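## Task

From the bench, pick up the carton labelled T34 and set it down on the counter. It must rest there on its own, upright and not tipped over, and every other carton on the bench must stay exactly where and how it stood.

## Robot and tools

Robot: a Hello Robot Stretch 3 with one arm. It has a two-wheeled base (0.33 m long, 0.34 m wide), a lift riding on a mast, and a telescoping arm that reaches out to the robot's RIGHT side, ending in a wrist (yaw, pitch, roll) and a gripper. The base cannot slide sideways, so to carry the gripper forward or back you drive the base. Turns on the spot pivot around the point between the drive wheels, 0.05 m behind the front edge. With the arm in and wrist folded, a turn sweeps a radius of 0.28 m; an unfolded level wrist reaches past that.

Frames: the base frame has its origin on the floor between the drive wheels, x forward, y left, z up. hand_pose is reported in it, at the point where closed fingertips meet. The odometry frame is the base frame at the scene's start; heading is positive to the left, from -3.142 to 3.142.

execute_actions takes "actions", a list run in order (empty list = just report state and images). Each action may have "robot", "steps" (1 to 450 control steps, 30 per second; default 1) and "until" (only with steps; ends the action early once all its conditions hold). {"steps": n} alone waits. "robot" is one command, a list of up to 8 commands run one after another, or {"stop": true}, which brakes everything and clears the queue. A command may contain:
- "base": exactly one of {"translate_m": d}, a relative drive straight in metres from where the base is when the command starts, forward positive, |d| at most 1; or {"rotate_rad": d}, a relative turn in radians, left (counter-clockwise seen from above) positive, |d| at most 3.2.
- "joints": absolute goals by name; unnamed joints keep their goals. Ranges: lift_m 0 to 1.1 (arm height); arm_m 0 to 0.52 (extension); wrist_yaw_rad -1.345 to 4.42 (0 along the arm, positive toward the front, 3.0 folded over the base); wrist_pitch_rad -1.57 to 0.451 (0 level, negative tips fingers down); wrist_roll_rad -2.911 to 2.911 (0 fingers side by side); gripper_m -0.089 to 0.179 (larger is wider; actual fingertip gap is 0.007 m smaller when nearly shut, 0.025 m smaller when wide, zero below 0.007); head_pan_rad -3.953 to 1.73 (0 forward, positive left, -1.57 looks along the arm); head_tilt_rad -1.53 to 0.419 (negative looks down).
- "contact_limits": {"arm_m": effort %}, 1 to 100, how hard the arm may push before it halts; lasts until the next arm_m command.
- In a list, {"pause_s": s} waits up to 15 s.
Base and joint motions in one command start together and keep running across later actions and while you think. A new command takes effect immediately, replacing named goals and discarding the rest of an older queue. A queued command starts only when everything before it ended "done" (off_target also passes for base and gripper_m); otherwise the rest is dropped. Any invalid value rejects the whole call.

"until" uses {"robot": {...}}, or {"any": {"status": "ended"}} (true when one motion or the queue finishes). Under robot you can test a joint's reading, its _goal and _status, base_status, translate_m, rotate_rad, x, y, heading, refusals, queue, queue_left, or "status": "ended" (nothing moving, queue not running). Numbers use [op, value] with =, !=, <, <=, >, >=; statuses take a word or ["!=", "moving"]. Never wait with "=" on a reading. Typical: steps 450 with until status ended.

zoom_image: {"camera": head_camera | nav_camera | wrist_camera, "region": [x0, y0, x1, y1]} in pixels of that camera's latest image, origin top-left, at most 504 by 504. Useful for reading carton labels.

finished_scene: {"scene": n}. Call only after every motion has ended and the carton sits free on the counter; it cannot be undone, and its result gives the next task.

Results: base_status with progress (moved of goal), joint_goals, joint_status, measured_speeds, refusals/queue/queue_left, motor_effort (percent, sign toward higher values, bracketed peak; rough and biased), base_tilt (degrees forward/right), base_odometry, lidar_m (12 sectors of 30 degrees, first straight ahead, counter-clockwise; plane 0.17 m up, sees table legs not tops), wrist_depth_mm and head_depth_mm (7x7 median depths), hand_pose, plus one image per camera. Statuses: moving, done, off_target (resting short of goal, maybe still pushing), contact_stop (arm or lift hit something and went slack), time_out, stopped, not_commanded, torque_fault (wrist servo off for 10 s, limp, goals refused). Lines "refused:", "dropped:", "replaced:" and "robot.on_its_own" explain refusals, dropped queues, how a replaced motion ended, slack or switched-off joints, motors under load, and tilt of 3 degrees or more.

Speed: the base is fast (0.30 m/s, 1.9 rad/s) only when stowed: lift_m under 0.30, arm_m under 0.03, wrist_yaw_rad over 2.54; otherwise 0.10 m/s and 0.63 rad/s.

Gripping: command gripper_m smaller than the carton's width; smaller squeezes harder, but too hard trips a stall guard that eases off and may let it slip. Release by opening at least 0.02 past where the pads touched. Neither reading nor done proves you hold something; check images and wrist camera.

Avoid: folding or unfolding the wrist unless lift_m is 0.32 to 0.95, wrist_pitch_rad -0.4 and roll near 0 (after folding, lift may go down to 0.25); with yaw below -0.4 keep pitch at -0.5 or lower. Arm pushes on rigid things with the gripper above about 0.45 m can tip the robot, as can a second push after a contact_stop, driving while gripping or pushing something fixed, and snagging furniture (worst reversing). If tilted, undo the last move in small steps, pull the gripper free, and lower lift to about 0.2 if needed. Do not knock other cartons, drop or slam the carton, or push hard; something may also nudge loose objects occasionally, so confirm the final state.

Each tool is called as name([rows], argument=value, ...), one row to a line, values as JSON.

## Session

execute_actions([
  {"robot":{"joints":{"head_pan_rad":1,"head_tilt_rad":-0.6}},"steps":150,"until":{"robot":{"status":"ended"}}},
])

execute_actions([
  {"robot":{"joints":{"head_pan_rad":-1}},"steps":150,"until":{"robot":{"status":"ended"}}},
])

execute_actions([
  {"robot":{"joints":{"head_pan_rad":-3}},"steps":150,"until":{"robot":{"status":"ended"}}},
])

Scene clock: 1.07 s.
robot.base_odometry: x=+0.000 y=+0.000 heading=+0.000 (m, m, rad; robot's odometry frame)
robot.turned_by_wheels: +0.000 (rad since the last result)
robot.turned_by_imu: +0.000 (rad since the last result)
robot.base_tilt: forward=+0.2 right=-0.3 (deg)
robot.lidar_m: 0.66 0.68 2.13 1.96 2.14 0.84 0.78 0.79 1.01 2.43 1.03 0.72
robot.head_depth_mm: 2417 2635 2723 875 1687 1140 1133 / 2654 2896 3118 2361 1747 1247 1217 / 2775 3084 3250 2382 1823 1460 1229 / 2537 2795 3097 2402 1820 1465 1235 / 2366 2561 2879 2412 1845 1476 1232 / 2191 2394 2459 2336 1850 1475 1244 / 2067 2239 2310 2287 1859 1489 1242
robot.base_status: not_commanded
robot.joint_positions: lift_m=+0.399 arm_m=+0.001 wrist_yaw_rad=+3.011 wrist_pitch_rad=-0.498 wrist_roll_rad=-0.007 gripper_m=+0.037 head_pan_rad=+0.993 head_tilt_rad=-0.592
robot.joint_goals: lift_m=+0.399 arm_m=+0.001 wrist_yaw_rad=+3.011 wrist_pitch_rad=-0.498 wrist_roll_rad=-0.007 gripper_m=+0.037 head_pan_rad=+1.000 head_tilt_rad=-0.600
robot.joint_status: lift_m=not_commanded arm_m=not_commanded wrist_yaw_rad=not_commanded wrist_pitch_rad=not_commanded wrist_roll_rad=not_commanded gripper_m=not_commanded head_pan_rad=done head_tilt_rad=done
robot.measured_speeds: translate_m=+0.000 rotate_rad=+0.000 lift_m=+0.000 arm_m=+0.000 wrist_yaw_rad=+0.000 wrist_pitch_rad=+0.000 wrist_roll_rad=+0.000 head_pan_rad=+0.000 head_tilt_rad=+0.000
robot: refusals=0 queue=done queue_left=0
robot.motor_effort: left_wheel=-1(0) right_wheel=+1(1) lift_m=+23(22) arm_m=-1(1) wrist_yaw_rad=+0(0) wrist_pitch_rad=+6(6) wrist_roll_rad=+0(0) gripper_m=+0(0) head_pan_rad=+3(30) head_tilt_rad=-3(36) (%)
robot.hand_pose: x=+0.0066 y=+0.0661 z=+0.3941 quat_wxyz=(+0.219, +0.693, +0.130, +0.675) (m; robot's base frame)
robot.wrist_depth_mm: - - - - - - - / - - - - - - - / 980 - - - - - 655 / 812 805 825 834 871 877 648 / 678 662 - 692 709 718 657 / 568 578 - 591 618 610 608 / 497 516 - - 529 535 531
pictures: head_camera (sideways: a quarter turn clockwise sets it upright), nav_camera (sideways: a quarter turn counterclockwise sets it upright), wrist_camera
camera_calibration (this result's frames):
head_camera: T_world_to_cam=[[-0.284272, -0.447936, -0.847669, 1.12982], [-0.858699, 0.512188, 0.017314, -0.0149761], [0.42641, 0.732814, -0.530242, 0.647109], [0, 0, 0, 1]] pos_world=[0.0323817, 0.039546, 1.3011]
nav_camera: T_world_to_cam=[[0.308196, 0.441256, 0.842798, -1.05822], [0.837567, -0.545951, -0.0204449, 0.072858], [0.451105, 0.712201, -0.537842, 0.655868], [0, 0, 0, 1]] pos_world=[-0.0307482, 0.0396147, 1.24611]
wrist_camera: T_world_to_cam=[[0.992493, -0.0955637, 0.0763235, -0.0359603], [0.000497048, -0.620902, -0.783888, 0.384692], [0.122301, 0.778041, -0.616194, 0.354448], [0, 0, 0, 1]] pos_world=[-0.0078501, -0.0403558, 0.522709]
Images, in order (width x height): head_camera 896x504, nav_camera 672x504, wrist_camera 644x364.

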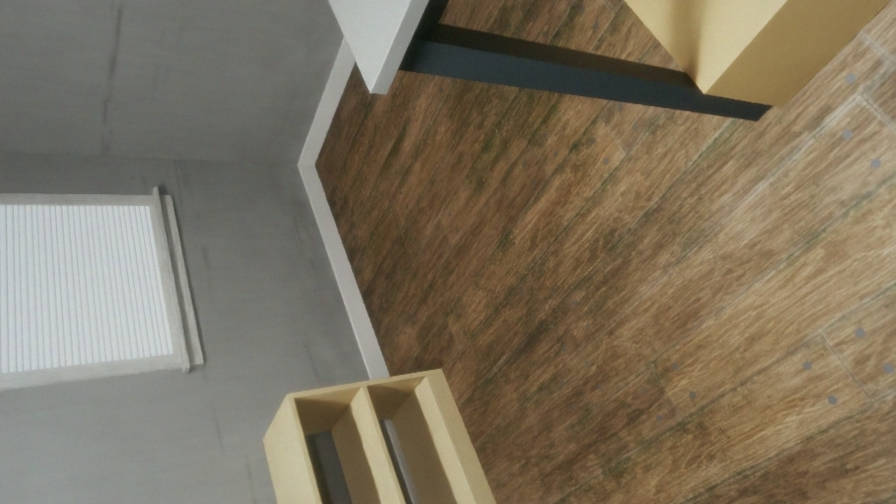

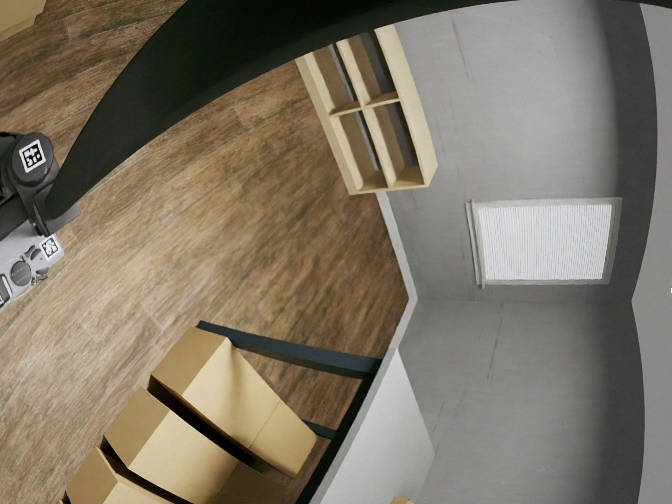

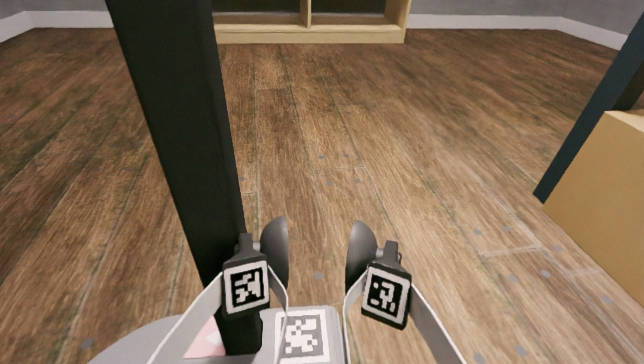

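Scene clock: 2.53 s.
robot.base_odometry: x=+0.000 y=+0.000 heading=+0.000 (m, m, rad; robot's odometry frame)
robot.turned_by_wheels: +0.000 (rad since the last result)
robot.turned_by_imu: +0.000 (rad since the last result)
robot.base_tilt: forward=+0.2 right=-0.3 (deg)
robot.lidar_m: 0.66 0.67 2.12 1.96 2.15 0.84 0.78 0.79 1.01 2.43 1.02 0.72
robot.head_depth_mm: 2022 2232 2465 2344 1785 1456 1215 / 2080 2286 2583 2339 1791 1464 1221 / 2153 2374 2662 2377 1827 1461 1229 / 2268 2530 2816 2414 1828 1465 1228 / 2301 2615 1231 2136 1497 1431 1233 / 2654 2972 1094 2420 1451 1289 1240 / 2718 2937 1041 2245 1469 1174 1146
robot.base_status: not_commanded
robot.joint_positions: lift_m=+0.399 arm_m=+0.001 wrist_yaw_rad=+3.011 wrist_pitch_rad=-0.498 wrist_roll_rad=-0.007 gripper_m=+0.037 head_pan_rad=-0.993 head_tilt_rad=-0.592
robot.joint_goals: lift_m=+0.399 arm_m=+0.001 wrist_yaw_rad=+3.011 wrist_pitch_rad=-0.498 wrist_roll_rad=-0.007 gripper_m=+0.037 head_pan_rad=-1.000 head_tilt_rad=-0.600
robot.joint_status: lift_m=not_commanded arm_m=not_commanded wrist_yaw_rad=not_commanded wrist_pitch_rad=not_commanded wrist_roll_rad=not_commanded gripper_m=not_commanded head_pan_rad=done head_tilt_rad=done
robot.measured_speeds: translate_m=+0.000 rotate_rad=+0.000 lift_m=+0.000 arm_m=+0.000 wrist_yaw_rad=+0.000 wrist_pitch_rad=+0.000 wrist_roll_rad=+0.000 head_pan_rad=+0.000 head_tilt_rad=+0.000
robot: refusals=0 queue=done queue_left=0
robot.motor_effort: left_wheel=+0(0) right_wheel=+1(1) lift_m=+22(22) arm_m=-1(1) wrist_yaw_rad=-1(0) wrist_pitch_rad=+6(6) wrist_roll_rad=+0(0) gripper_m=+0(1) head_pan_rad=-2(31) head_tilt_rad=-3(3) (%)
robot.hand_pose: x=+0.0066 y=+0.0661 z=+0.3941 quat_wxyz=(+0.219, +0.693, +0.130, +0.675) (m; robot's base frame)
robot.wrist_depth_mm: - - - - - - - / - - - - - - - / 978 - - - - - 652 / 799 823 826 825 847 874 652 / 662 671 - 687 717 726 669 / 563 583 - 591 616 608 623 / 499 513 - - 522 529 529
pictures: head_camera (sideways: a quarter turn clockwise sets it upright), nav_camera (sideways: a quarter turn counterclockwise sets it upright), wrist_camera
camera_calibration (this result's frames):
head_camera: T_world_to_cam=[[-0.295608, 0.440964, -0.847447, 1.1296], [0.814781, 0.57951, 0.0173309, -0.0252063], [0.498746, -0.685361, -0.530597, 0.647129], [0, 0, 0, 1]] pos_world=[0.0317031, -0.0399883, 1.30108]
nav_camera: T_world_to_cam=[[0.279853, -0.460167, 0.842573, -1.05776], [-0.837168, -0.546564, -0.020445, 0.0830741], [0.469928, -0.699653, -0.538195, 0.656212], [0, 0, 0, 1]] pos_world=[0.0571914, 0.0177812, 1.24611]
wrist_camera: T_world_to_cam=[[0.992493, -0.0955637, 0.0763236, -0.0359603], [0.000497129, -0.620902, -0.783888, 0.384692], [0.122301, 0.778041, -0.616194, 0.354448], [0, 0, 0, 1]] pos_world=[-0.00785011, -0.0403558, 0.522709]
Images, in order (width x height): head_camera 896x504, nav_camera 672x504, wrist_camera 644x364.

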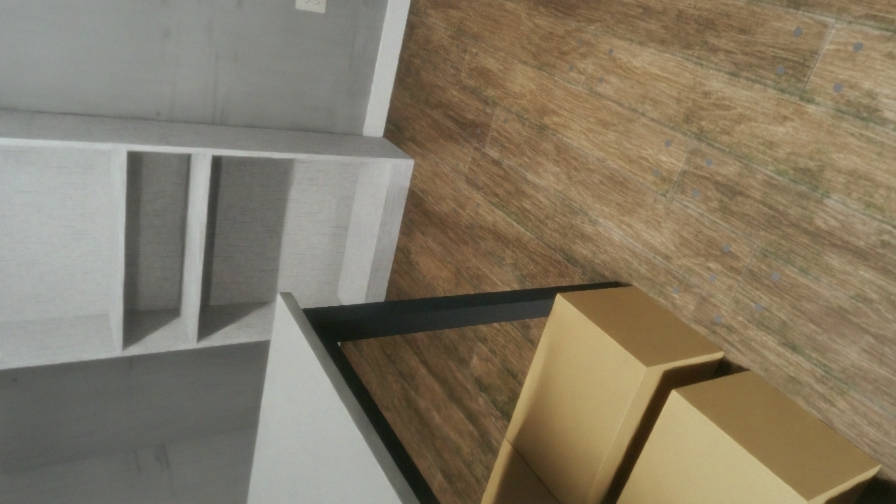

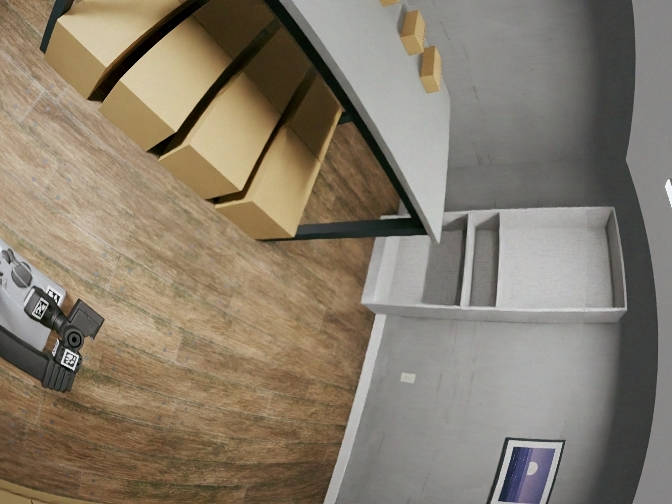

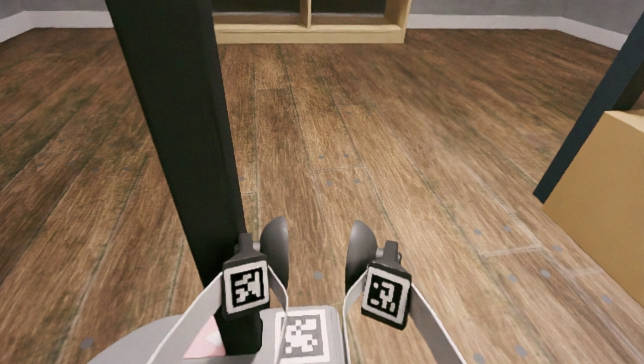

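Scene clock: 4.00 s.
robot.base_odometry: x=+0.000 y=+0.000 heading=+0.000 (m, m, rad; robot's odometry frame)
robot.turned_by_wheels: +0.000 (rad since the last result)
robot.turned_by_imu: +0.000 (rad since the last result)
robot.base_tilt: forward=+0.2 right=-0.3 (deg)
robot.lidar_m: 0.66 0.68 2.13 1.96 2.14 0.84 0.78 0.79 1.01 2.42 1.03 0.72
robot.head_depth_mm: 1150 1266 992 880 1015 1201 1211 / 1156 1282 1000 884 1022 1212 1221 / 1161 1293 1007 892 1031 1218 1229 / 1172 1304 1022 897 1036 1234 1228 / 1181 1312 1029 900 1040 1245 1236 / 1187 1316 1042 904 1057 1262 1240 / 1197 1330 1057 911 1063 1271 1245
robot.base_status: not_commanded
robot.joint_positions: lift_m=+0.399 arm_m=+0.001 wrist_yaw_rad=+3.011 wrist_pitch_rad=-0.498 wrist_roll_rad=-0.007 gripper_m=+0.037 head_pan_rad=-2.993 head_tilt_rad=-0.592
robot.joint_goals: lift_m=+0.399 arm_m=+0.001 wrist_yaw_rad=+3.011 wrist_pitch_rad=-0.498 wrist_roll_rad=-0.007 gripper_m=+0.037 head_pan_rad=-3.000 head_tilt_rad=-0.600
robot.joint_status: lift_m=not_commanded arm_m=not_commanded wrist_yaw_rad=not_commanded wrist_pitch_rad=not_commanded wrist_roll_rad=not_commanded gripper_m=not_commanded head_pan_rad=done head_tilt_rad=done
robot.measured_speeds: translate_m=+0.000 rotate_rad=+0.000 lift_m=+0.000 arm_m=+0.000 wrist_yaw_rad=+0.000 wrist_pitch_rad=+0.000 wrist_roll_rad=+0.000 head_pan_rad=+0.000 head_tilt_rad=+0.000
robot: refusals=0 queue=done queue_left=0
robot.motor_effort: left_wheel=+0(0) right_wheel=+1(1) lift_m=+23(23) arm_m=+0(1) wrist_yaw_rad=-1(0) wrist_pitch_rad=+6(7) wrist_roll_rad=+0(0) gripper_m=+0(0) head_pan_rad=-2(31) head_tilt_rad=-4(3) (%)
robot.hand_pose: x=+0.0066 y=+0.0661 z=+0.3941 quat_wxyz=(+0.219, +0.693, +0.130, +0.675) (m; robot's base frame)
robot.wrist_depth_mm: - - - - - - - / - - - - - - - / - - - - - - 660 / 799 823 825 834 849 892 645 / 660 677 - 690 719 703 655 / 572 580 - 594 605 620 603 / 498 513 - - 517 537 540
pictures: head_camera (sideways: a quarter turn clockwise sets it upright), nav_camera (sideways: a quarter turn counterclockwise sets it upright), wrist_camera
camera_calibration (this result's frames):
head_camera: T_world_to_cam=[[0.524039, 0.0852994, -0.847412, 1.12455], [0.187879, -0.982039, 0.0173335, -0.0213856], [-0.830713, -0.168294, -0.530653, 0.655312], [0, 0, 0, 1]] pos_world=[-0.0409158, -0.00663992, 1.30107]
nav_camera: T_world_to_cam=[[-0.534943, -0.0629822, 0.842537, -1.05274], [-0.148605, 0.988685, -0.020445, 0.0788738], [-0.831716, -0.136142, -0.53825, 0.664224], [0, 0, 0, 1]] pos_world=[0.00101065, -0.0538564, 1.2461]
wrist_camera: T_world_to_cam=[[0.992493, -0.0955637, 0.0763235, -0.0359603], [0.000497111, -0.620902, -0.783888, 0.384692], [0.122301, 0.778041, -0.616194, 0.354448], [0, 0, 0, 1]] pos_world=[-0.00785011, -0.0403558, 0.522709]
Images, in order (width x height): head_camera 896x504, nav_camera 672x504, wrist_camera 644x364.

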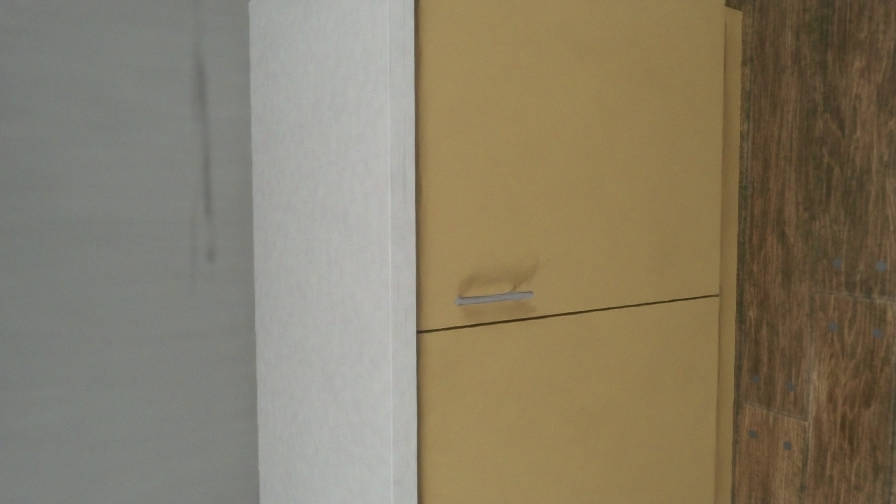

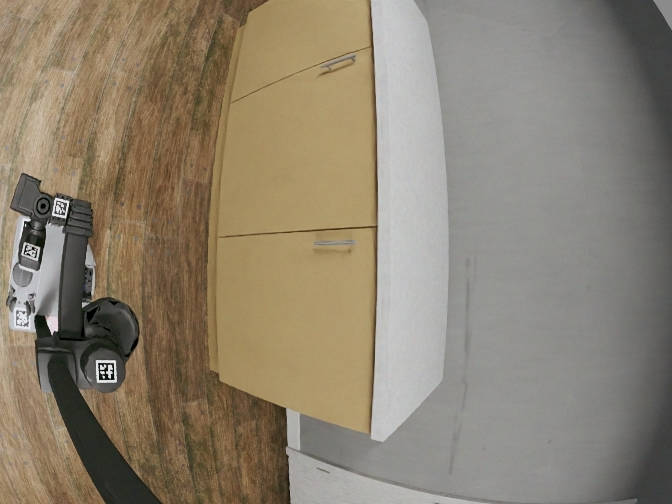

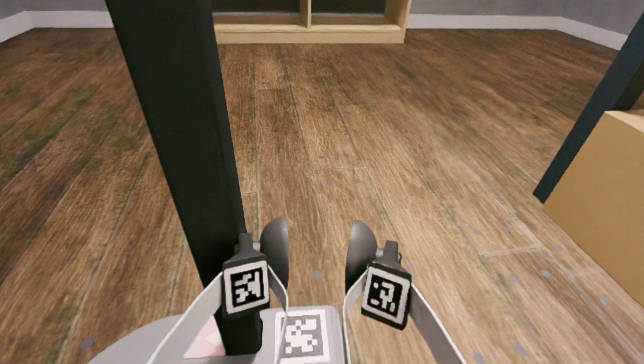

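execute_actions([
  {"robot":[{"joints":{"lift_m":0.27,"head_pan_rad":-1.9,"head_tilt_rad":-0.4}},{"base":{"rotate_rad":1.39}},{"base":{"translate_m":1}},{"base":{"rotate_rad":-1.28}},{"base":{"translate_m":1}},{"base":{"translate_m":0.6}}],"steps":450,"until":{"robot":{"status":"ended"}}},
  {"steps":300,"until":{"robot":{"status":"ended"}}},
])

Scene clock: 30.90 s.
robot.base_odometry: x=+1.770 y=+1.159 heading=+0.110 (m, m, rad; robot's odometry frame)
robot.turned_by_wheels: +0.110 (rad since the last result)
robot.turned_by_imu: +0.117 (rad since the last result)
robot.base_tilt: forward=+0.2 right=-0.3 (deg)
robot.lidar_m: 0.51 0.54 0.76 1.33 1.34 1.83 2.72 0.80 0.62 1.41 0.70 0.53
robot.head_depth_mm: 3457 3767 1865 975 730 1338 1081 / 3357 3604 1904 947 711 764 858 / 3289 3540 1739 1000 1729 1360 1156 / 3054 3311 1704 2236 1814 1555 1376 / 3029 3232 3309 3245 2215 1735 1387 / 2913 3089 3371 3516 2339 1747 1400 / 2855 3139 3335 3441 2346 1741 1402
robot.base_status: done (translate_m +0.6000 of +0.6000)
robot.joint_positions: lift_m=+0.271 arm_m=+0.001 wrist_yaw_rad=+3.011 wrist_pitch_rad=-0.498 wrist_roll_rad=-0.007 gripper_m=+0.037 head_pan_rad=-1.907 head_tilt_rad=-0.408
robot.joint_goals: lift_m=+0.270 arm_m=+0.001 wrist_yaw_rad=+3.011 wrist_pitch_rad=-0.498 wrist_roll_rad=-0.007 gripper_m=+0.037 head_pan_rad=-1.900 head_tilt_rad=-0.400
robot.joint_status: lift_m=done arm_m=not_commanded wrist_yaw_rad=not_commanded wrist_pitch_rad=not_commanded wrist_roll_rad=not_commanded gripper_m=not_commanded head_pan_rad=done head_tilt_rad=done
robot.measured_speeds: translate_m=+0.000 rotate_rad=+0.000 lift_m=+0.000 arm_m=+0.000 wrist_yaw_rad=+0.000 wrist_pitch_rad=+0.000 wrist_roll_rad=+0.000 head_pan_rad=+0.000 head_tilt_rad=+0.000
robot: refusals=0 queue=done queue_left=0
robot.motor_effort: left_wheel=+1(10) right_wheel=+0(8) lift_m=+12(24) arm_m=-1(1) wrist_yaw_rad=+0(0) wrist_pitch_rad=+6(6) wrist_roll_rad=+0(0) gripper_m=-1(1) head_pan_rad=+2(31) head_tilt_rad=+5(22) (%)
robot.hand_pose: x=+0.0066 y=+0.0660 z=+0.2657 quat_wxyz=(+0.219, +0.693, +0.130, +0.675) (m; robot's base frame)
robot.wrist_depth_mm: - - - - - 805 564 / - - - - - 796 553 / 746 760 792 787 823 746 547 / 597 603 625 643 642 661 534 / 500 522 - 535 536 539 521 / 442 - - - 463 453 466 / - - - - 396 399 401
pictures: head_camera (sideways: a quarter turn clockwise sets it upright), nav_camera (sideways: a quarter turn counterclockwise sets it upright), wrist_camera
camera_calibration (this result's frames):
head_camera: T_world_to_cam=[[0.114384, 0.347877, -0.930536, 1.23549], [0.957298, -0.288943, 0.00965387, -0.0160843], [-0.265514, -0.891905, -0.366072, 0.437706], [0, 0, 0, 1]] pos_world=[-0.00970574, -0.0440519, 1.31005]
nav_camera: T_world_to_cam=[[-0.139465, -0.347853, 0.927118, -1.16548], [-0.945292, 0.32561, -0.0200305, 0.0831988], [-0.294911, -0.879191, -0.374234, 0.447529], [0, 0, 0, 1]] pos_world=[0.0480847, -0.0390434, 1.24969]
wrist_camera: T_world_to_cam=[[0.992494, -0.0955595, 0.0763215, -0.0261617], [0.000491186, -0.620946, -0.783853, 0.284006], [0.122296, 0.778007, -0.616238, 0.275364], [0, 0, 0, 1]] pos_world=[-0.00785021, -0.0403827, 0.394306]
Images, in order (width x height): head_camera 896x504, nav_camera 672x504, wrist_camera 644x364.

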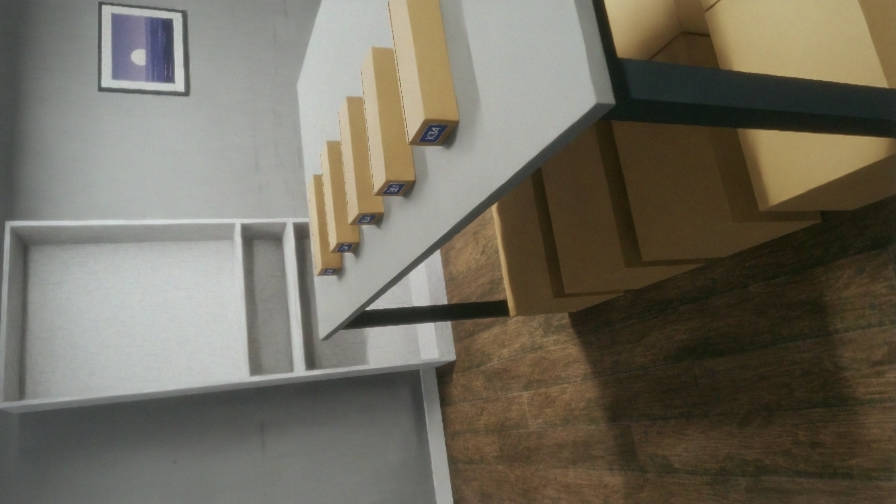

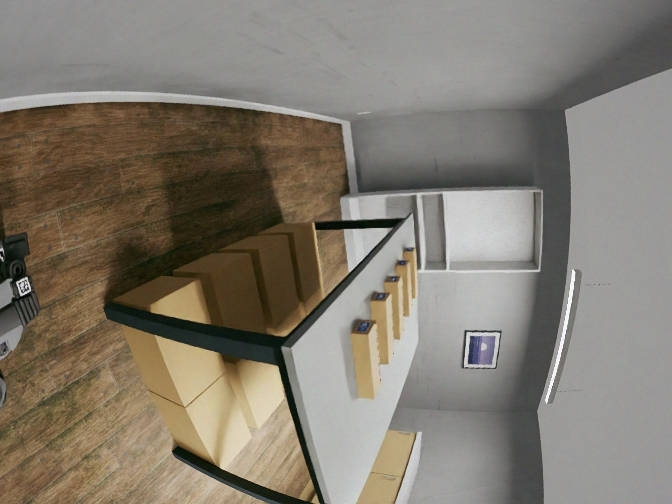

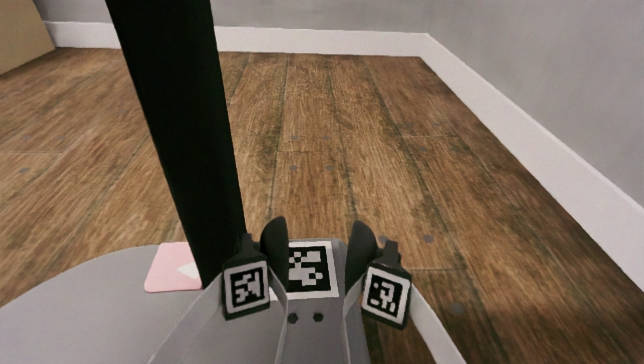

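execute_actions([
  {"robot":[{"base":{"translate_m":0.14}},{"base":{"rotate_rad":-1.66}},{"base":{"translate_m":1}},{"base":{"translate_m":0.2},"joints":{"lift_m":0.9,"wrist_pitch_rad":-0.4,"head_pan_rad":-1.6,"head_tilt_rad":-0.7}},{"joints":{"wrist_yaw_rad":0,"gripper_m":0.12}},{"joints":{"wrist_pitch_rad":-0.2}}],"steps":450,"until":{"robot":{"status":"ended"}}},
  {"steps":300,"until":{"robot":{"status":"ended"}}},
])

Scene clock: 56.13 s.
robot.base_odometry: x=+1.934 y=-0.025 heading=-1.550 (m, m, rad; robot's odometry frame)
robot.turned_by_wheels: -1.660 (rad since the last result)
robot.turned_by_imu: -1.622 (rad since the last result)
robot.base_tilt: forward=+0.2 right=-0.3 (deg)
robot.lidar_m: 1.75 0.60 0.43 0.41 0.42 0.57 1.47 0.60 0.43 0.41 0.43 0.57
robot.head_depth_mm: 2988 1168 730 589 1251 - - / 2983 1176 749 592 1303 - - / 2539 1196 704 592 - - - / 2497 1210 800 599 584 1143 1047 / 2600 1228 720 602 1243 1148 1026 / 2658 2506 776 587 1217 1094 974 / 2739 2465 785 611 583 1125 981
robot.base_status: done (translate_m +0.2000 of +0.2000)
robot.joint_positions: lift_m=+0.899 arm_m=+0.001 wrist_yaw_rad=+0.003 wrist_pitch_rad=-0.221 wrist_roll_rad=-0.007 gripper_m=+0.120 head_pan_rad=-1.607 head_tilt_rad=-0.691
robot.joint_goals: lift_m=+0.900 arm_m=+0.001 wrist_yaw_rad=+0.000 wrist_pitch_rad=-0.200 wrist_roll_rad=-0.007 gripper_m=+0.120 head_pan_rad=-1.600 head_tilt_rad=-0.700
robot.joint_status: lift_m=done arm_m=not_commanded wrist_yaw_rad=done wrist_pitch_rad=done wrist_roll_rad=not_commanded gripper_m=done head_pan_rad=done head_tilt_rad=done
robot.measured_speeds: translate_m=+0.000 rotate_rad=+0.000 lift_m=+0.000 arm_m=+0.000 wrist_yaw_rad=+0.000 wrist_pitch_rad=+0.000 wrist_roll_rad=+0.000 head_pan_rad=+0.000 head_tilt_rad=+0.000
robot: refusals=0 queue=done queue_left=0
robot.motor_effort: left_wheel=+1(10) right_wheel=+0(4) lift_m=+32(32) arm_m=-1(1) wrist_yaw_rad=-2(3) wrist_pitch_rad=+9(10) wrist_roll_rad=+0(0) gripper_m=-1(81) head_pan_rad=+2(18) head_tilt_rad=-4(23) (%)
robot.hand_pose: x=-0.0208 y=-0.3905 z=+0.9585 quat_wxyz=(+0.705, +0.080, -0.700, -0.077) (m; robot's base frame)
robot.wrist_depth_mm: - - - - - - - / - - - - - - - / 346 437 337 535 386 493 - / 312 327 312 364 304 374 313 / 238 249 250 257 270 275 281 / 190 197 196 201 204 211 216 / 856 895 863 254 254 884 199
pictures: head_camera (sideways: a quarter turn clockwise sets it upright), nav_camera (sideways: a quarter turn counterclockwise sets it upright), wrist_camera
camera_calibration (this result's frames):
head_camera: T_world_to_cam=[[0.0154767, 0.611507, -0.791087, 1.05422], [0.999773, 0.00212503, 0.021202, -0.0313721], [0.0146463, -0.791236, -0.611335, 0.755122], [0, 0, 0, 1]] pos_world=[0.00398936, -0.0471185, 1.29628]
nav_camera: T_world_to_cam=[[-0.0394003, -0.617605, 0.785501, -0.981405], [-0.999077, 0.0378143, -0.0203815, 0.0839764], [-0.0171155, -0.785579, -0.618525, 0.76369], [0, 0, 0, 1]] pos_world=[0.0583021, -0.00935716, 1.24497]
wrist_camera: T_world_to_cam=[[-0.996432, -0.0156857, 0.0829268, -0.111911], [-0.0826971, 0.377691, -0.922231, 1.06447], [-0.0168549, -0.925799, -0.377641, 0.16387], [0, 0, 0, 1]] pos_world=[-0.0207213, -0.252085, 1.05285]
Images, in order (width x height): head_camera 896x504, nav_camera 672x504, wrist_camera 644x364.

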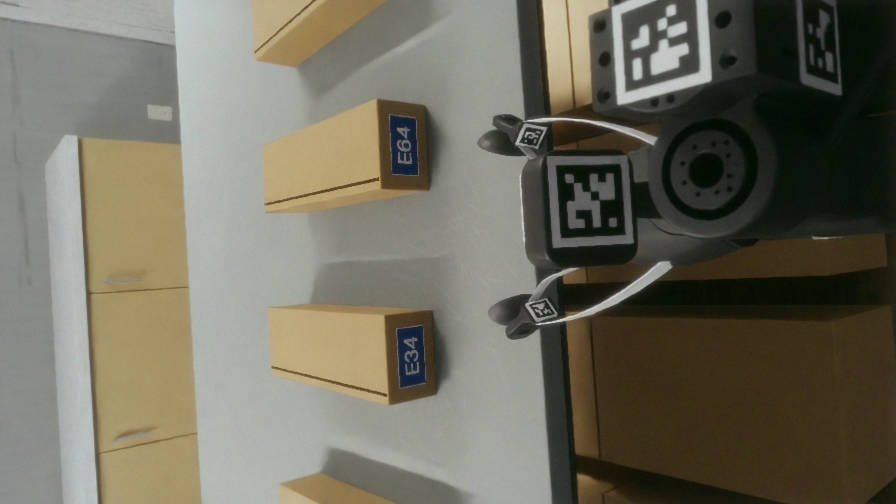

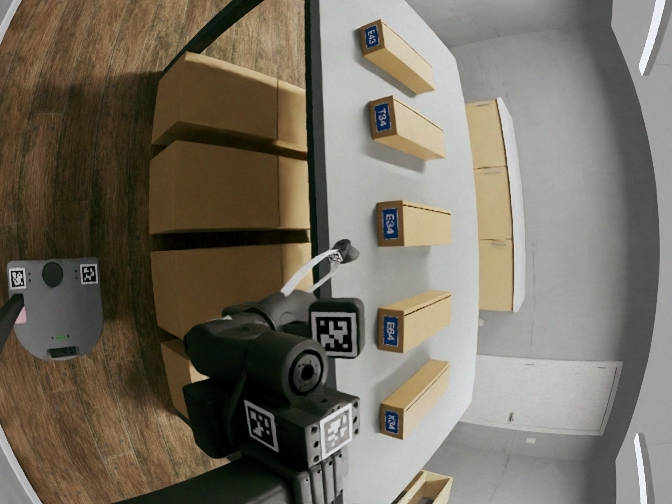

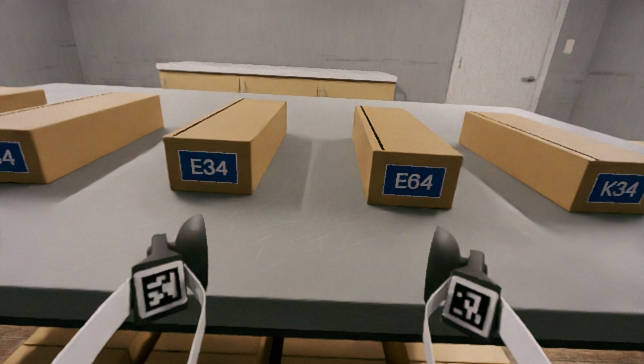

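execute_actions([
  {"robot":{"base":{"translate_m":0.31},"joints":{"arm_m":0.07,"gripper_m":0.15}},"steps":450,"until":{"robot":{"status":"ended"}}},
])

Scene clock: 64.10 s.
robot.base_odometry: x=+1.941 y=-0.335 heading=-1.550 (m, m, rad; robot's odometry frame)
robot.turned_by_wheels: +0.000 (rad since the last result)
robot.turned_by_imu: +0.000 (rad since the last result)
robot.base_tilt: forward=+0.2 right=-0.3 (deg)
robot.lidar_m: 1.66 0.60 0.43 0.42 0.43 0.58 1.50 0.59 0.42 0.40 0.44 0.56
robot.head_depth_mm: 2921 1159 662 602 - - 983 / 2539 1181 721 615 - - 1089 / 2497 1192 795 618 - - 987 / 2505 1204 679 599 1210 1074 974 / 2566 2474 771 605 1250 1194 1085 / 2678 2472 738 591 579 1099 975 / 2705 2474 733 583 534 1099 972
robot.base_status: done (translate_m +0.3100 of +0.3100)
robot.joint_positions: lift_m=+0.899 arm_m=+0.070 wrist_yaw_rad=+0.002 wrist_pitch_rad=-0.220 wrist_roll_rad=-0.007 gripper_m=+0.150 head_pan_rad=-1.607 head_tilt_rad=-0.691
robot.joint_goals: lift_m=+0.900 arm_m=+0.070 wrist_yaw_rad=+0.000 wrist_pitch_rad=-0.200 wrist_roll_rad=-0.007 gripper_m=+0.150 head_pan_rad=-1.600 head_tilt_rad=-0.700
robot.joint_status: lift_m=done arm_m=done wrist_yaw_rad=done wrist_pitch_rad=done wrist_roll_rad=not_commanded gripper_m=done head_pan_rad=done head_tilt_rad=done
robot.measured_speeds: translate_m=+0.000 rotate_rad=+0.000 lift_m=+0.000 arm_m=+0.000 wrist_yaw_rad=+0.000 wrist_pitch_rad=+0.000 wrist_roll_rad=+0.000 head_pan_rad=+0.000 head_tilt_rad=+0.000
robot: refusals=0 queue=done queue_left=0
robot.motor_effort: left_wheel=+1(5) right_wheel=+0(1) lift_m=+31(32) arm_m=+2(4) wrist_yaw_rad=-2(2) wrist_pitch_rad=+9(9) wrist_roll_rad=+0(0) gripper_m=-1(81) head_pan_rad=+2(2) head_tilt_rad=-4(3) (%)
robot.hand_pose: x=-0.0210 y=-0.4594 z=+0.9587 quat_wxyz=(+0.705, +0.079, -0.700, -0.077) (m; robot's base frame)
robot.wrist_depth_mm: - - - - - - - / - - - - - - - / 497 331 509 396 556 610 470 / 223 285 320 233 372 279 243 / 232 244 242 241 266 250 249 / 195 - 196 200 206 - 215 / - 157 162 164 167 163 174
pictures: head_camera (sideways: a quarter turn clockwise sets it upright), nav_camera (sideways: a quarter turn counterclockwise sets it upright), wrist_camera
camera_calibration (this result's frames):
head_camera: T_world_to_cam=[[0.0154796, 0.611591, -0.791023, 1.05414], [0.999773, 0.00212302, 0.0212061, -0.0313774], [0.0146488, -0.791171, -0.611419, 0.755231], [0, 0, 0, 1]] pos_world=[0.00398939, -0.0471179, 1.29627]
nav_camera: T_world_to_cam=[[-0.0394032, -0.617688, 0.785436, -0.981319], [-0.999077, 0.0378162, -0.0203813, 0.0839761], [-0.0171129, -0.785514, -0.618608, 0.763798], [0, 0, 0, 1]] pos_world=[0.0583023, -0.00935112, 1.24497]
wrist_camera: T_world_to_cam=[[-0.996446, -0.0147207, 0.0829373, -0.112795], [-0.0823555, 0.377011, -0.92254, 1.09065], [-0.0176879, -0.926092, -0.376884, 0.0992726], [0, 0, 0, 1]] pos_world=[-0.0208171, -0.320912, 1.05294]
Images, in order (width x height): head_camera 896x504, nav_camera 672x504, wrist_camera 644x364.

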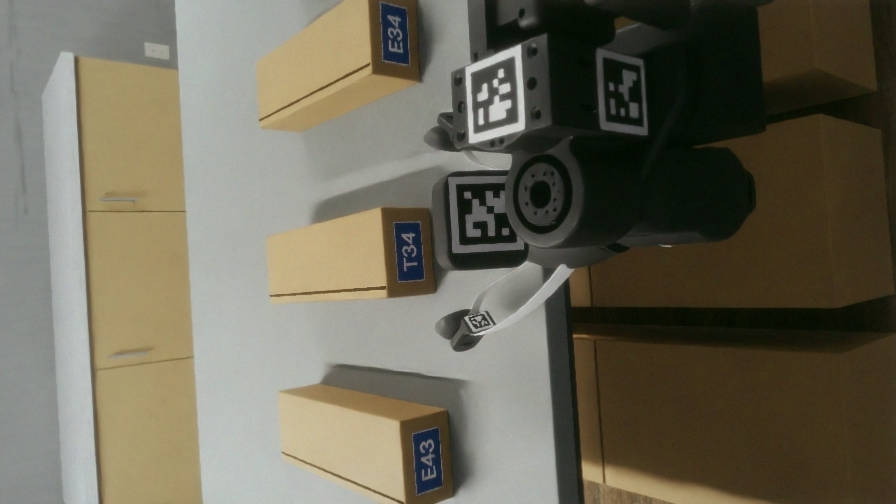

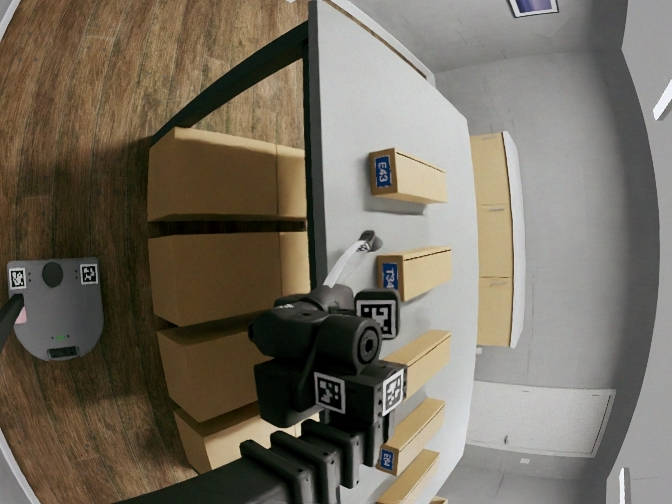

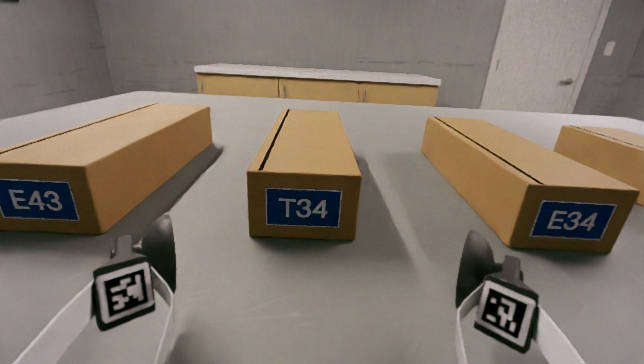

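execute_actions([
  {"robot":[{"base":{"translate_m":0.01},"joints":{"arm_m":0.22,"lift_m":0.892}},{"joints":{"gripper_m":0.04}},{"joints":{"lift_m":1.04,"head_pan_rad":-0.8}}],"steps":450,"until":{"robot":{"status":"ended"}}},
])

Scene clock: 74.90 s.
robot.base_odometry: x=+1.941 y=-0.345 heading=-1.550 (m, m, rad; robot's odometry frame)
robot.turned_by_wheels: +0.000 (rad since the last result)
robot.turned_by_imu: -0.002 (rad since the last result)
robot.base_tilt: forward=+0.2 right=-0.3 (deg)
robot.lidar_m: 1.65 0.60 0.44 0.42 0.43 0.58 1.51 0.59 0.42 0.40 0.43 0.56
robot.head_depth_mm: 3101 3218 780 575 1179 1143 918 / 3191 3552 780 590 1261 1077 1013 / 2828 3159 793 617 1643 1083 1099 / 2461 2754 2777 671 957 1105 1168 / 2237 2470 2659 1892 1623 1374 1182 / 1964 2007 2273 2116 1670 1387 1188 / 1723 1922 2148 2023 1681 1396 1182
robot.base_status: done (translate_m +0.0100 of +0.0100)
robot.joint_positions: lift_m=+1.039 arm_m=+0.220 wrist_yaw_rad=+0.002 wrist_pitch_rad=-0.222 wrist_roll_rad=-0.007 gripper_m=+0.054 head_pan_rad=-0.807 head_tilt_rad=-0.691
robot.joint_goals: lift_m=+1.040 arm_m=+0.220 wrist_yaw_rad=+0.000 wrist_pitch_rad=-0.200 wrist_roll_rad=-0.007 gripper_m=+0.052 head_pan_rad=-0.800 head_tilt_rad=-0.700
robot.joint_status: lift_m=done arm_m=done wrist_yaw_rad=done wrist_pitch_rad=done wrist_roll_rad=not_commanded gripper_m=done head_pan_rad=done head_tilt_rad=done
robot.measured_speeds: translate_m=+0.000 rotate_rad=+0.000 lift_m=+0.000 arm_m=+0.000 wrist_yaw_rad=+0.000 wrist_pitch_rad=+0.000 wrist_roll_rad=+0.000 head_pan_rad=+0.000 head_tilt_rad=+0.000
robot: refusals=0 queue=done queue_left=0
robot.on_its_own: gripper_m is held at +0.052, not at your +0.040, by its stall guard, which is still easing
robot.motor_effort: left_wheel=+1(5) right_wheel=+0(2) lift_m=+32(32) arm_m=+2(4) wrist_yaw_rad=-2(3) wrist_pitch_rad=+10(10) wrist_roll_rad=+0(0) gripper_m=-35(100) head_pan_rad=+3(31) head_tilt_rad=-3(4) (%)
robot.hand_pose: x=-0.0211 y=-0.6093 z=+1.0981 quat_wxyz=(+0.705, +0.080, -0.700, -0.078) (m; robot's base frame)
robot.wrist_depth_mm: - - - - - - - / - - - - - - - / - - - - - - - / - 672 693 703 761 762 824 / 473 512 475 213 523 546 556 / 363 - 121 124 145 352 394 / 251 268 89 90 92 299 334
pictures: head_camera (sideways: a quarter turn clockwise sets it upright), nav_camera (sideways: a quarter turn counterclockwise sets it upright), wrist_camera
camera_calibration (this result's frames):
head_camera: T_world_to_cam=[[-0.427928, 0.437361, -0.790945, 1.05674], [0.695169, 0.718534, 0.021211, -0.0295256], [0.577597, -0.540763, -0.61152, 0.751927], [0, 0, 0, 1]] pos_world=[0.0384226, -0.0343472, 1.29627]
nav_camera: T_world_to_cam=[[0.415629, -0.458767, 0.785357, -0.983992], [-0.723329, -0.690203, -0.0203811, 0.0822938], [0.551406, -0.5596, -0.618708, 0.76046], [0, 0, 0, 1]] pos_world=[0.0491789, 0.0309294, 1.24497]
wrist_camera: T_world_to_cam=[[-0.996452, -0.0144715, 0.08291, -0.126491], [-0.0821966, 0.379058, -0.921715, 1.27613], [-0.0180891, -0.92526, -0.378902, 0.0157882], [0, 0, 0, 1]] pos_world=[-0.0208629, -0.470949, 1.1927]
Images, in order (width x height): head_camera 896x504, nav_camera 672x504, wrist_camera 644x364.

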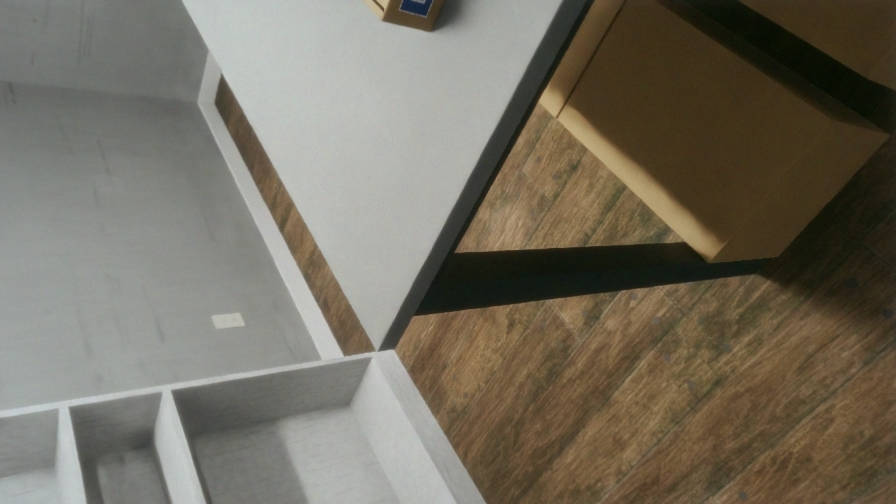

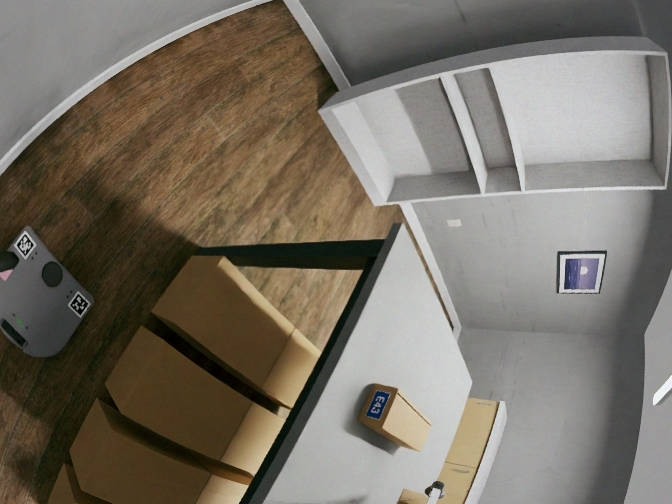

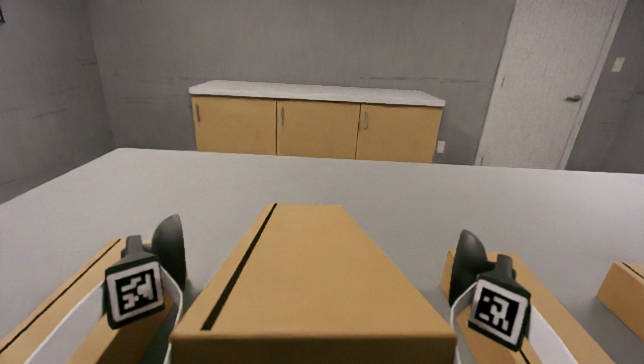

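execute_actions([
  {"robot":[{"joints":{"lift_m":0.892,"head_pan_rad":-1.6}},{"joints":{"gripper_m":0.15}},{"joints":{"arm_m":0.18}},{"joints":{"gripper_m":0.04}},{"joints":{"lift_m":1.03}}],"steps":450,"until":{"robot":{"status":"ended"}}},
])

Scene clock: 89.03 s.
robot.base_odometry: x=+1.941 y=-0.345 heading=-1.550 (m, m, rad; robot's odometry frame)
robot.turned_by_wheels: +0.000 (rad since the last result)
robot.turned_by_imu: -0.003 (rad since the last result)
robot.base_tilt: forward=+0.2 right=-0.3 (deg)
robot.lidar_m: 1.65 0.60 0.43 0.42 0.43 0.58 1.51 0.59 0.42 0.40 0.43 0.56
robot.head_depth_mm: 2857 1088 606 585 1222 1068 979 / 2836 - - 591 1219 1131 1061 / 2824 - - 593 1195 1083 989 / 2541 - 664 600 1203 1090 978 / 2573 1225 735 604 1211 1144 1069 / 2644 2489 724 586 1213 1095 974 / 2723 2466 785 582 578 1100 981
robot.base_status: done (translate_m +0.0100 of +0.0100)
robot.joint_positions: lift_m=+1.029 arm_m=+0.180 wrist_yaw_rad=+0.001 wrist_pitch_rad=-0.217 wrist_roll_rad=-0.006 gripper_m=+0.040 head_pan_rad=-1.593 head_tilt_rad=-0.692
robot.joint_goals: lift_m=+1.030 arm_m=+0.180 wrist_yaw_rad=+0.000 wrist_pitch_rad=-0.200 wrist_roll_rad=-0.006 gripper_m=+0.040 head_pan_rad=-1.600 head_tilt_rad=-0.700
robot.joint_status: lift_m=done arm_m=done wrist_yaw_rad=done wrist_pitch_rad=done wrist_roll_rad=not_commanded gripper_m=done head_pan_rad=done head_tilt_rad=done
robot.measured_speeds: translate_m=+0.000 rotate_rad=+0.000 lift_m=+0.000 arm_m=+0.000 wrist_yaw_rad=+0.000 wrist_pitch_rad=+0.000 wrist_roll_rad=+0.000 head_pan_rad=+0.000 head_tilt_rad=+0.000
robot: refusals=0 queue=done queue_left=0
robot.motor_effort: left_wheel=+1(6) right_wheel=+0(3) lift_m=+32(29) arm_m=-3(9) wrist_yaw_rad=-1(5) wrist_pitch_rad=+7(20) wrist_roll_rad=+0(0) gripper_m=-1(83) head_pan_rad=-3(28) head_tilt_rad=-2(3) (%)
robot.hand_pose: x=-0.0212 y=-0.5704 z=+1.0896 quat_wxyz=(+0.705, +0.077, -0.701, -0.076) (m; robot's base frame)
robot.wrist_depth_mm: - - - - - - - / - - - - - - - / - - - - - - - / - 657 686 701 724 759 808 / 463 381 404 514 518 535 555 / 328 308 376 321 383 323 389 / 238 265 291 250 312 281 285
pictures: head_camera (sideways: a quarter turn clockwise sets it upright), nav_camera (sideways: a quarter turn counterclockwise sets it upright), wrist_camera
camera_calibration (this result's frames):
head_camera: T_world_to_cam=[[0.00689977, 0.612176, -0.790692, 1.05376], [0.999644, 0.0161498, 0.0212268, -0.0314035], [0.0257641, -0.790557, -0.611846, 0.755718], [0, 0, 0, 1]] pos_world=[0.00465128, -0.0471398, 1.29625]
nav_camera: T_world_to_cam=[[-0.0307353, -0.618605, 0.785101, -0.980936], [-0.999509, 0.0237948, -0.0203804, 0.0839776], [-0.00607389, -0.785342, -0.619033, 0.764283], [0, 0, 0, 1]] pos_world=[0.0584292, -0.00858642, 1.24496]
wrist_camera: T_world_to_cam=[[-0.996521, -0.0132062, 0.0822919, -0.123978], [-0.0812536, 0.373736, -0.923969, 1.25292], [-0.0185533, -0.927441, -0.373509, 0.0414025], [0, 0, 0, 1]] pos_world=[-0.0209738, -0.4315, 1.18333]
Images, in order (width x height): head_camera 896x504, nav_camera 672x504, wrist_camera 644x364.

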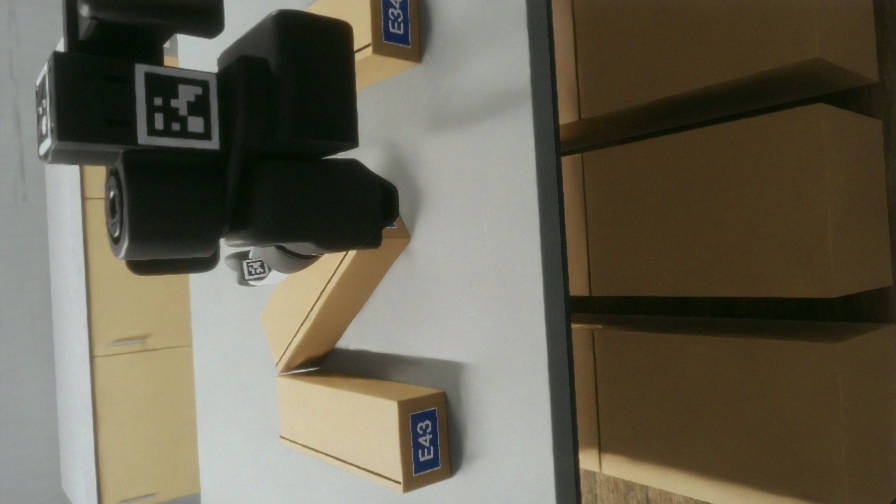

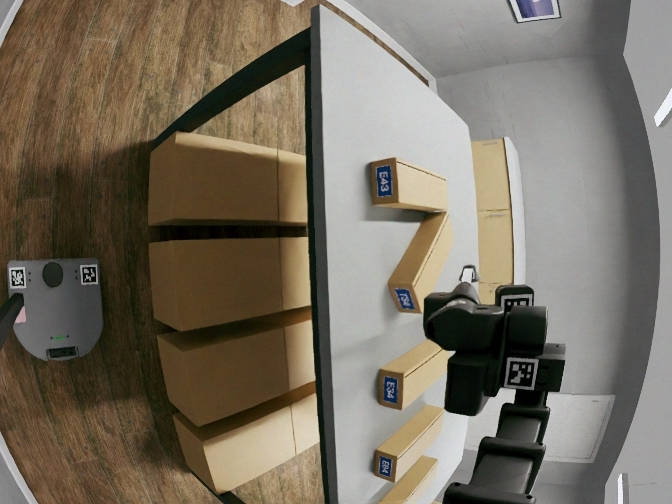

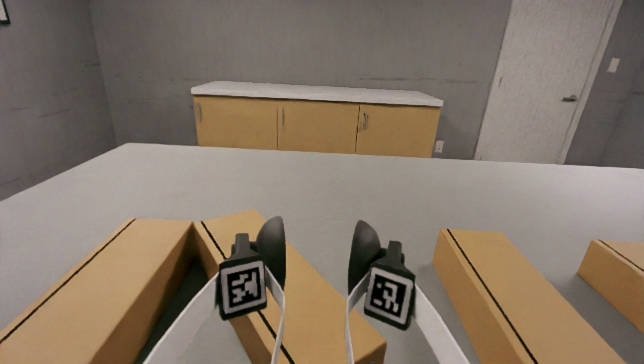

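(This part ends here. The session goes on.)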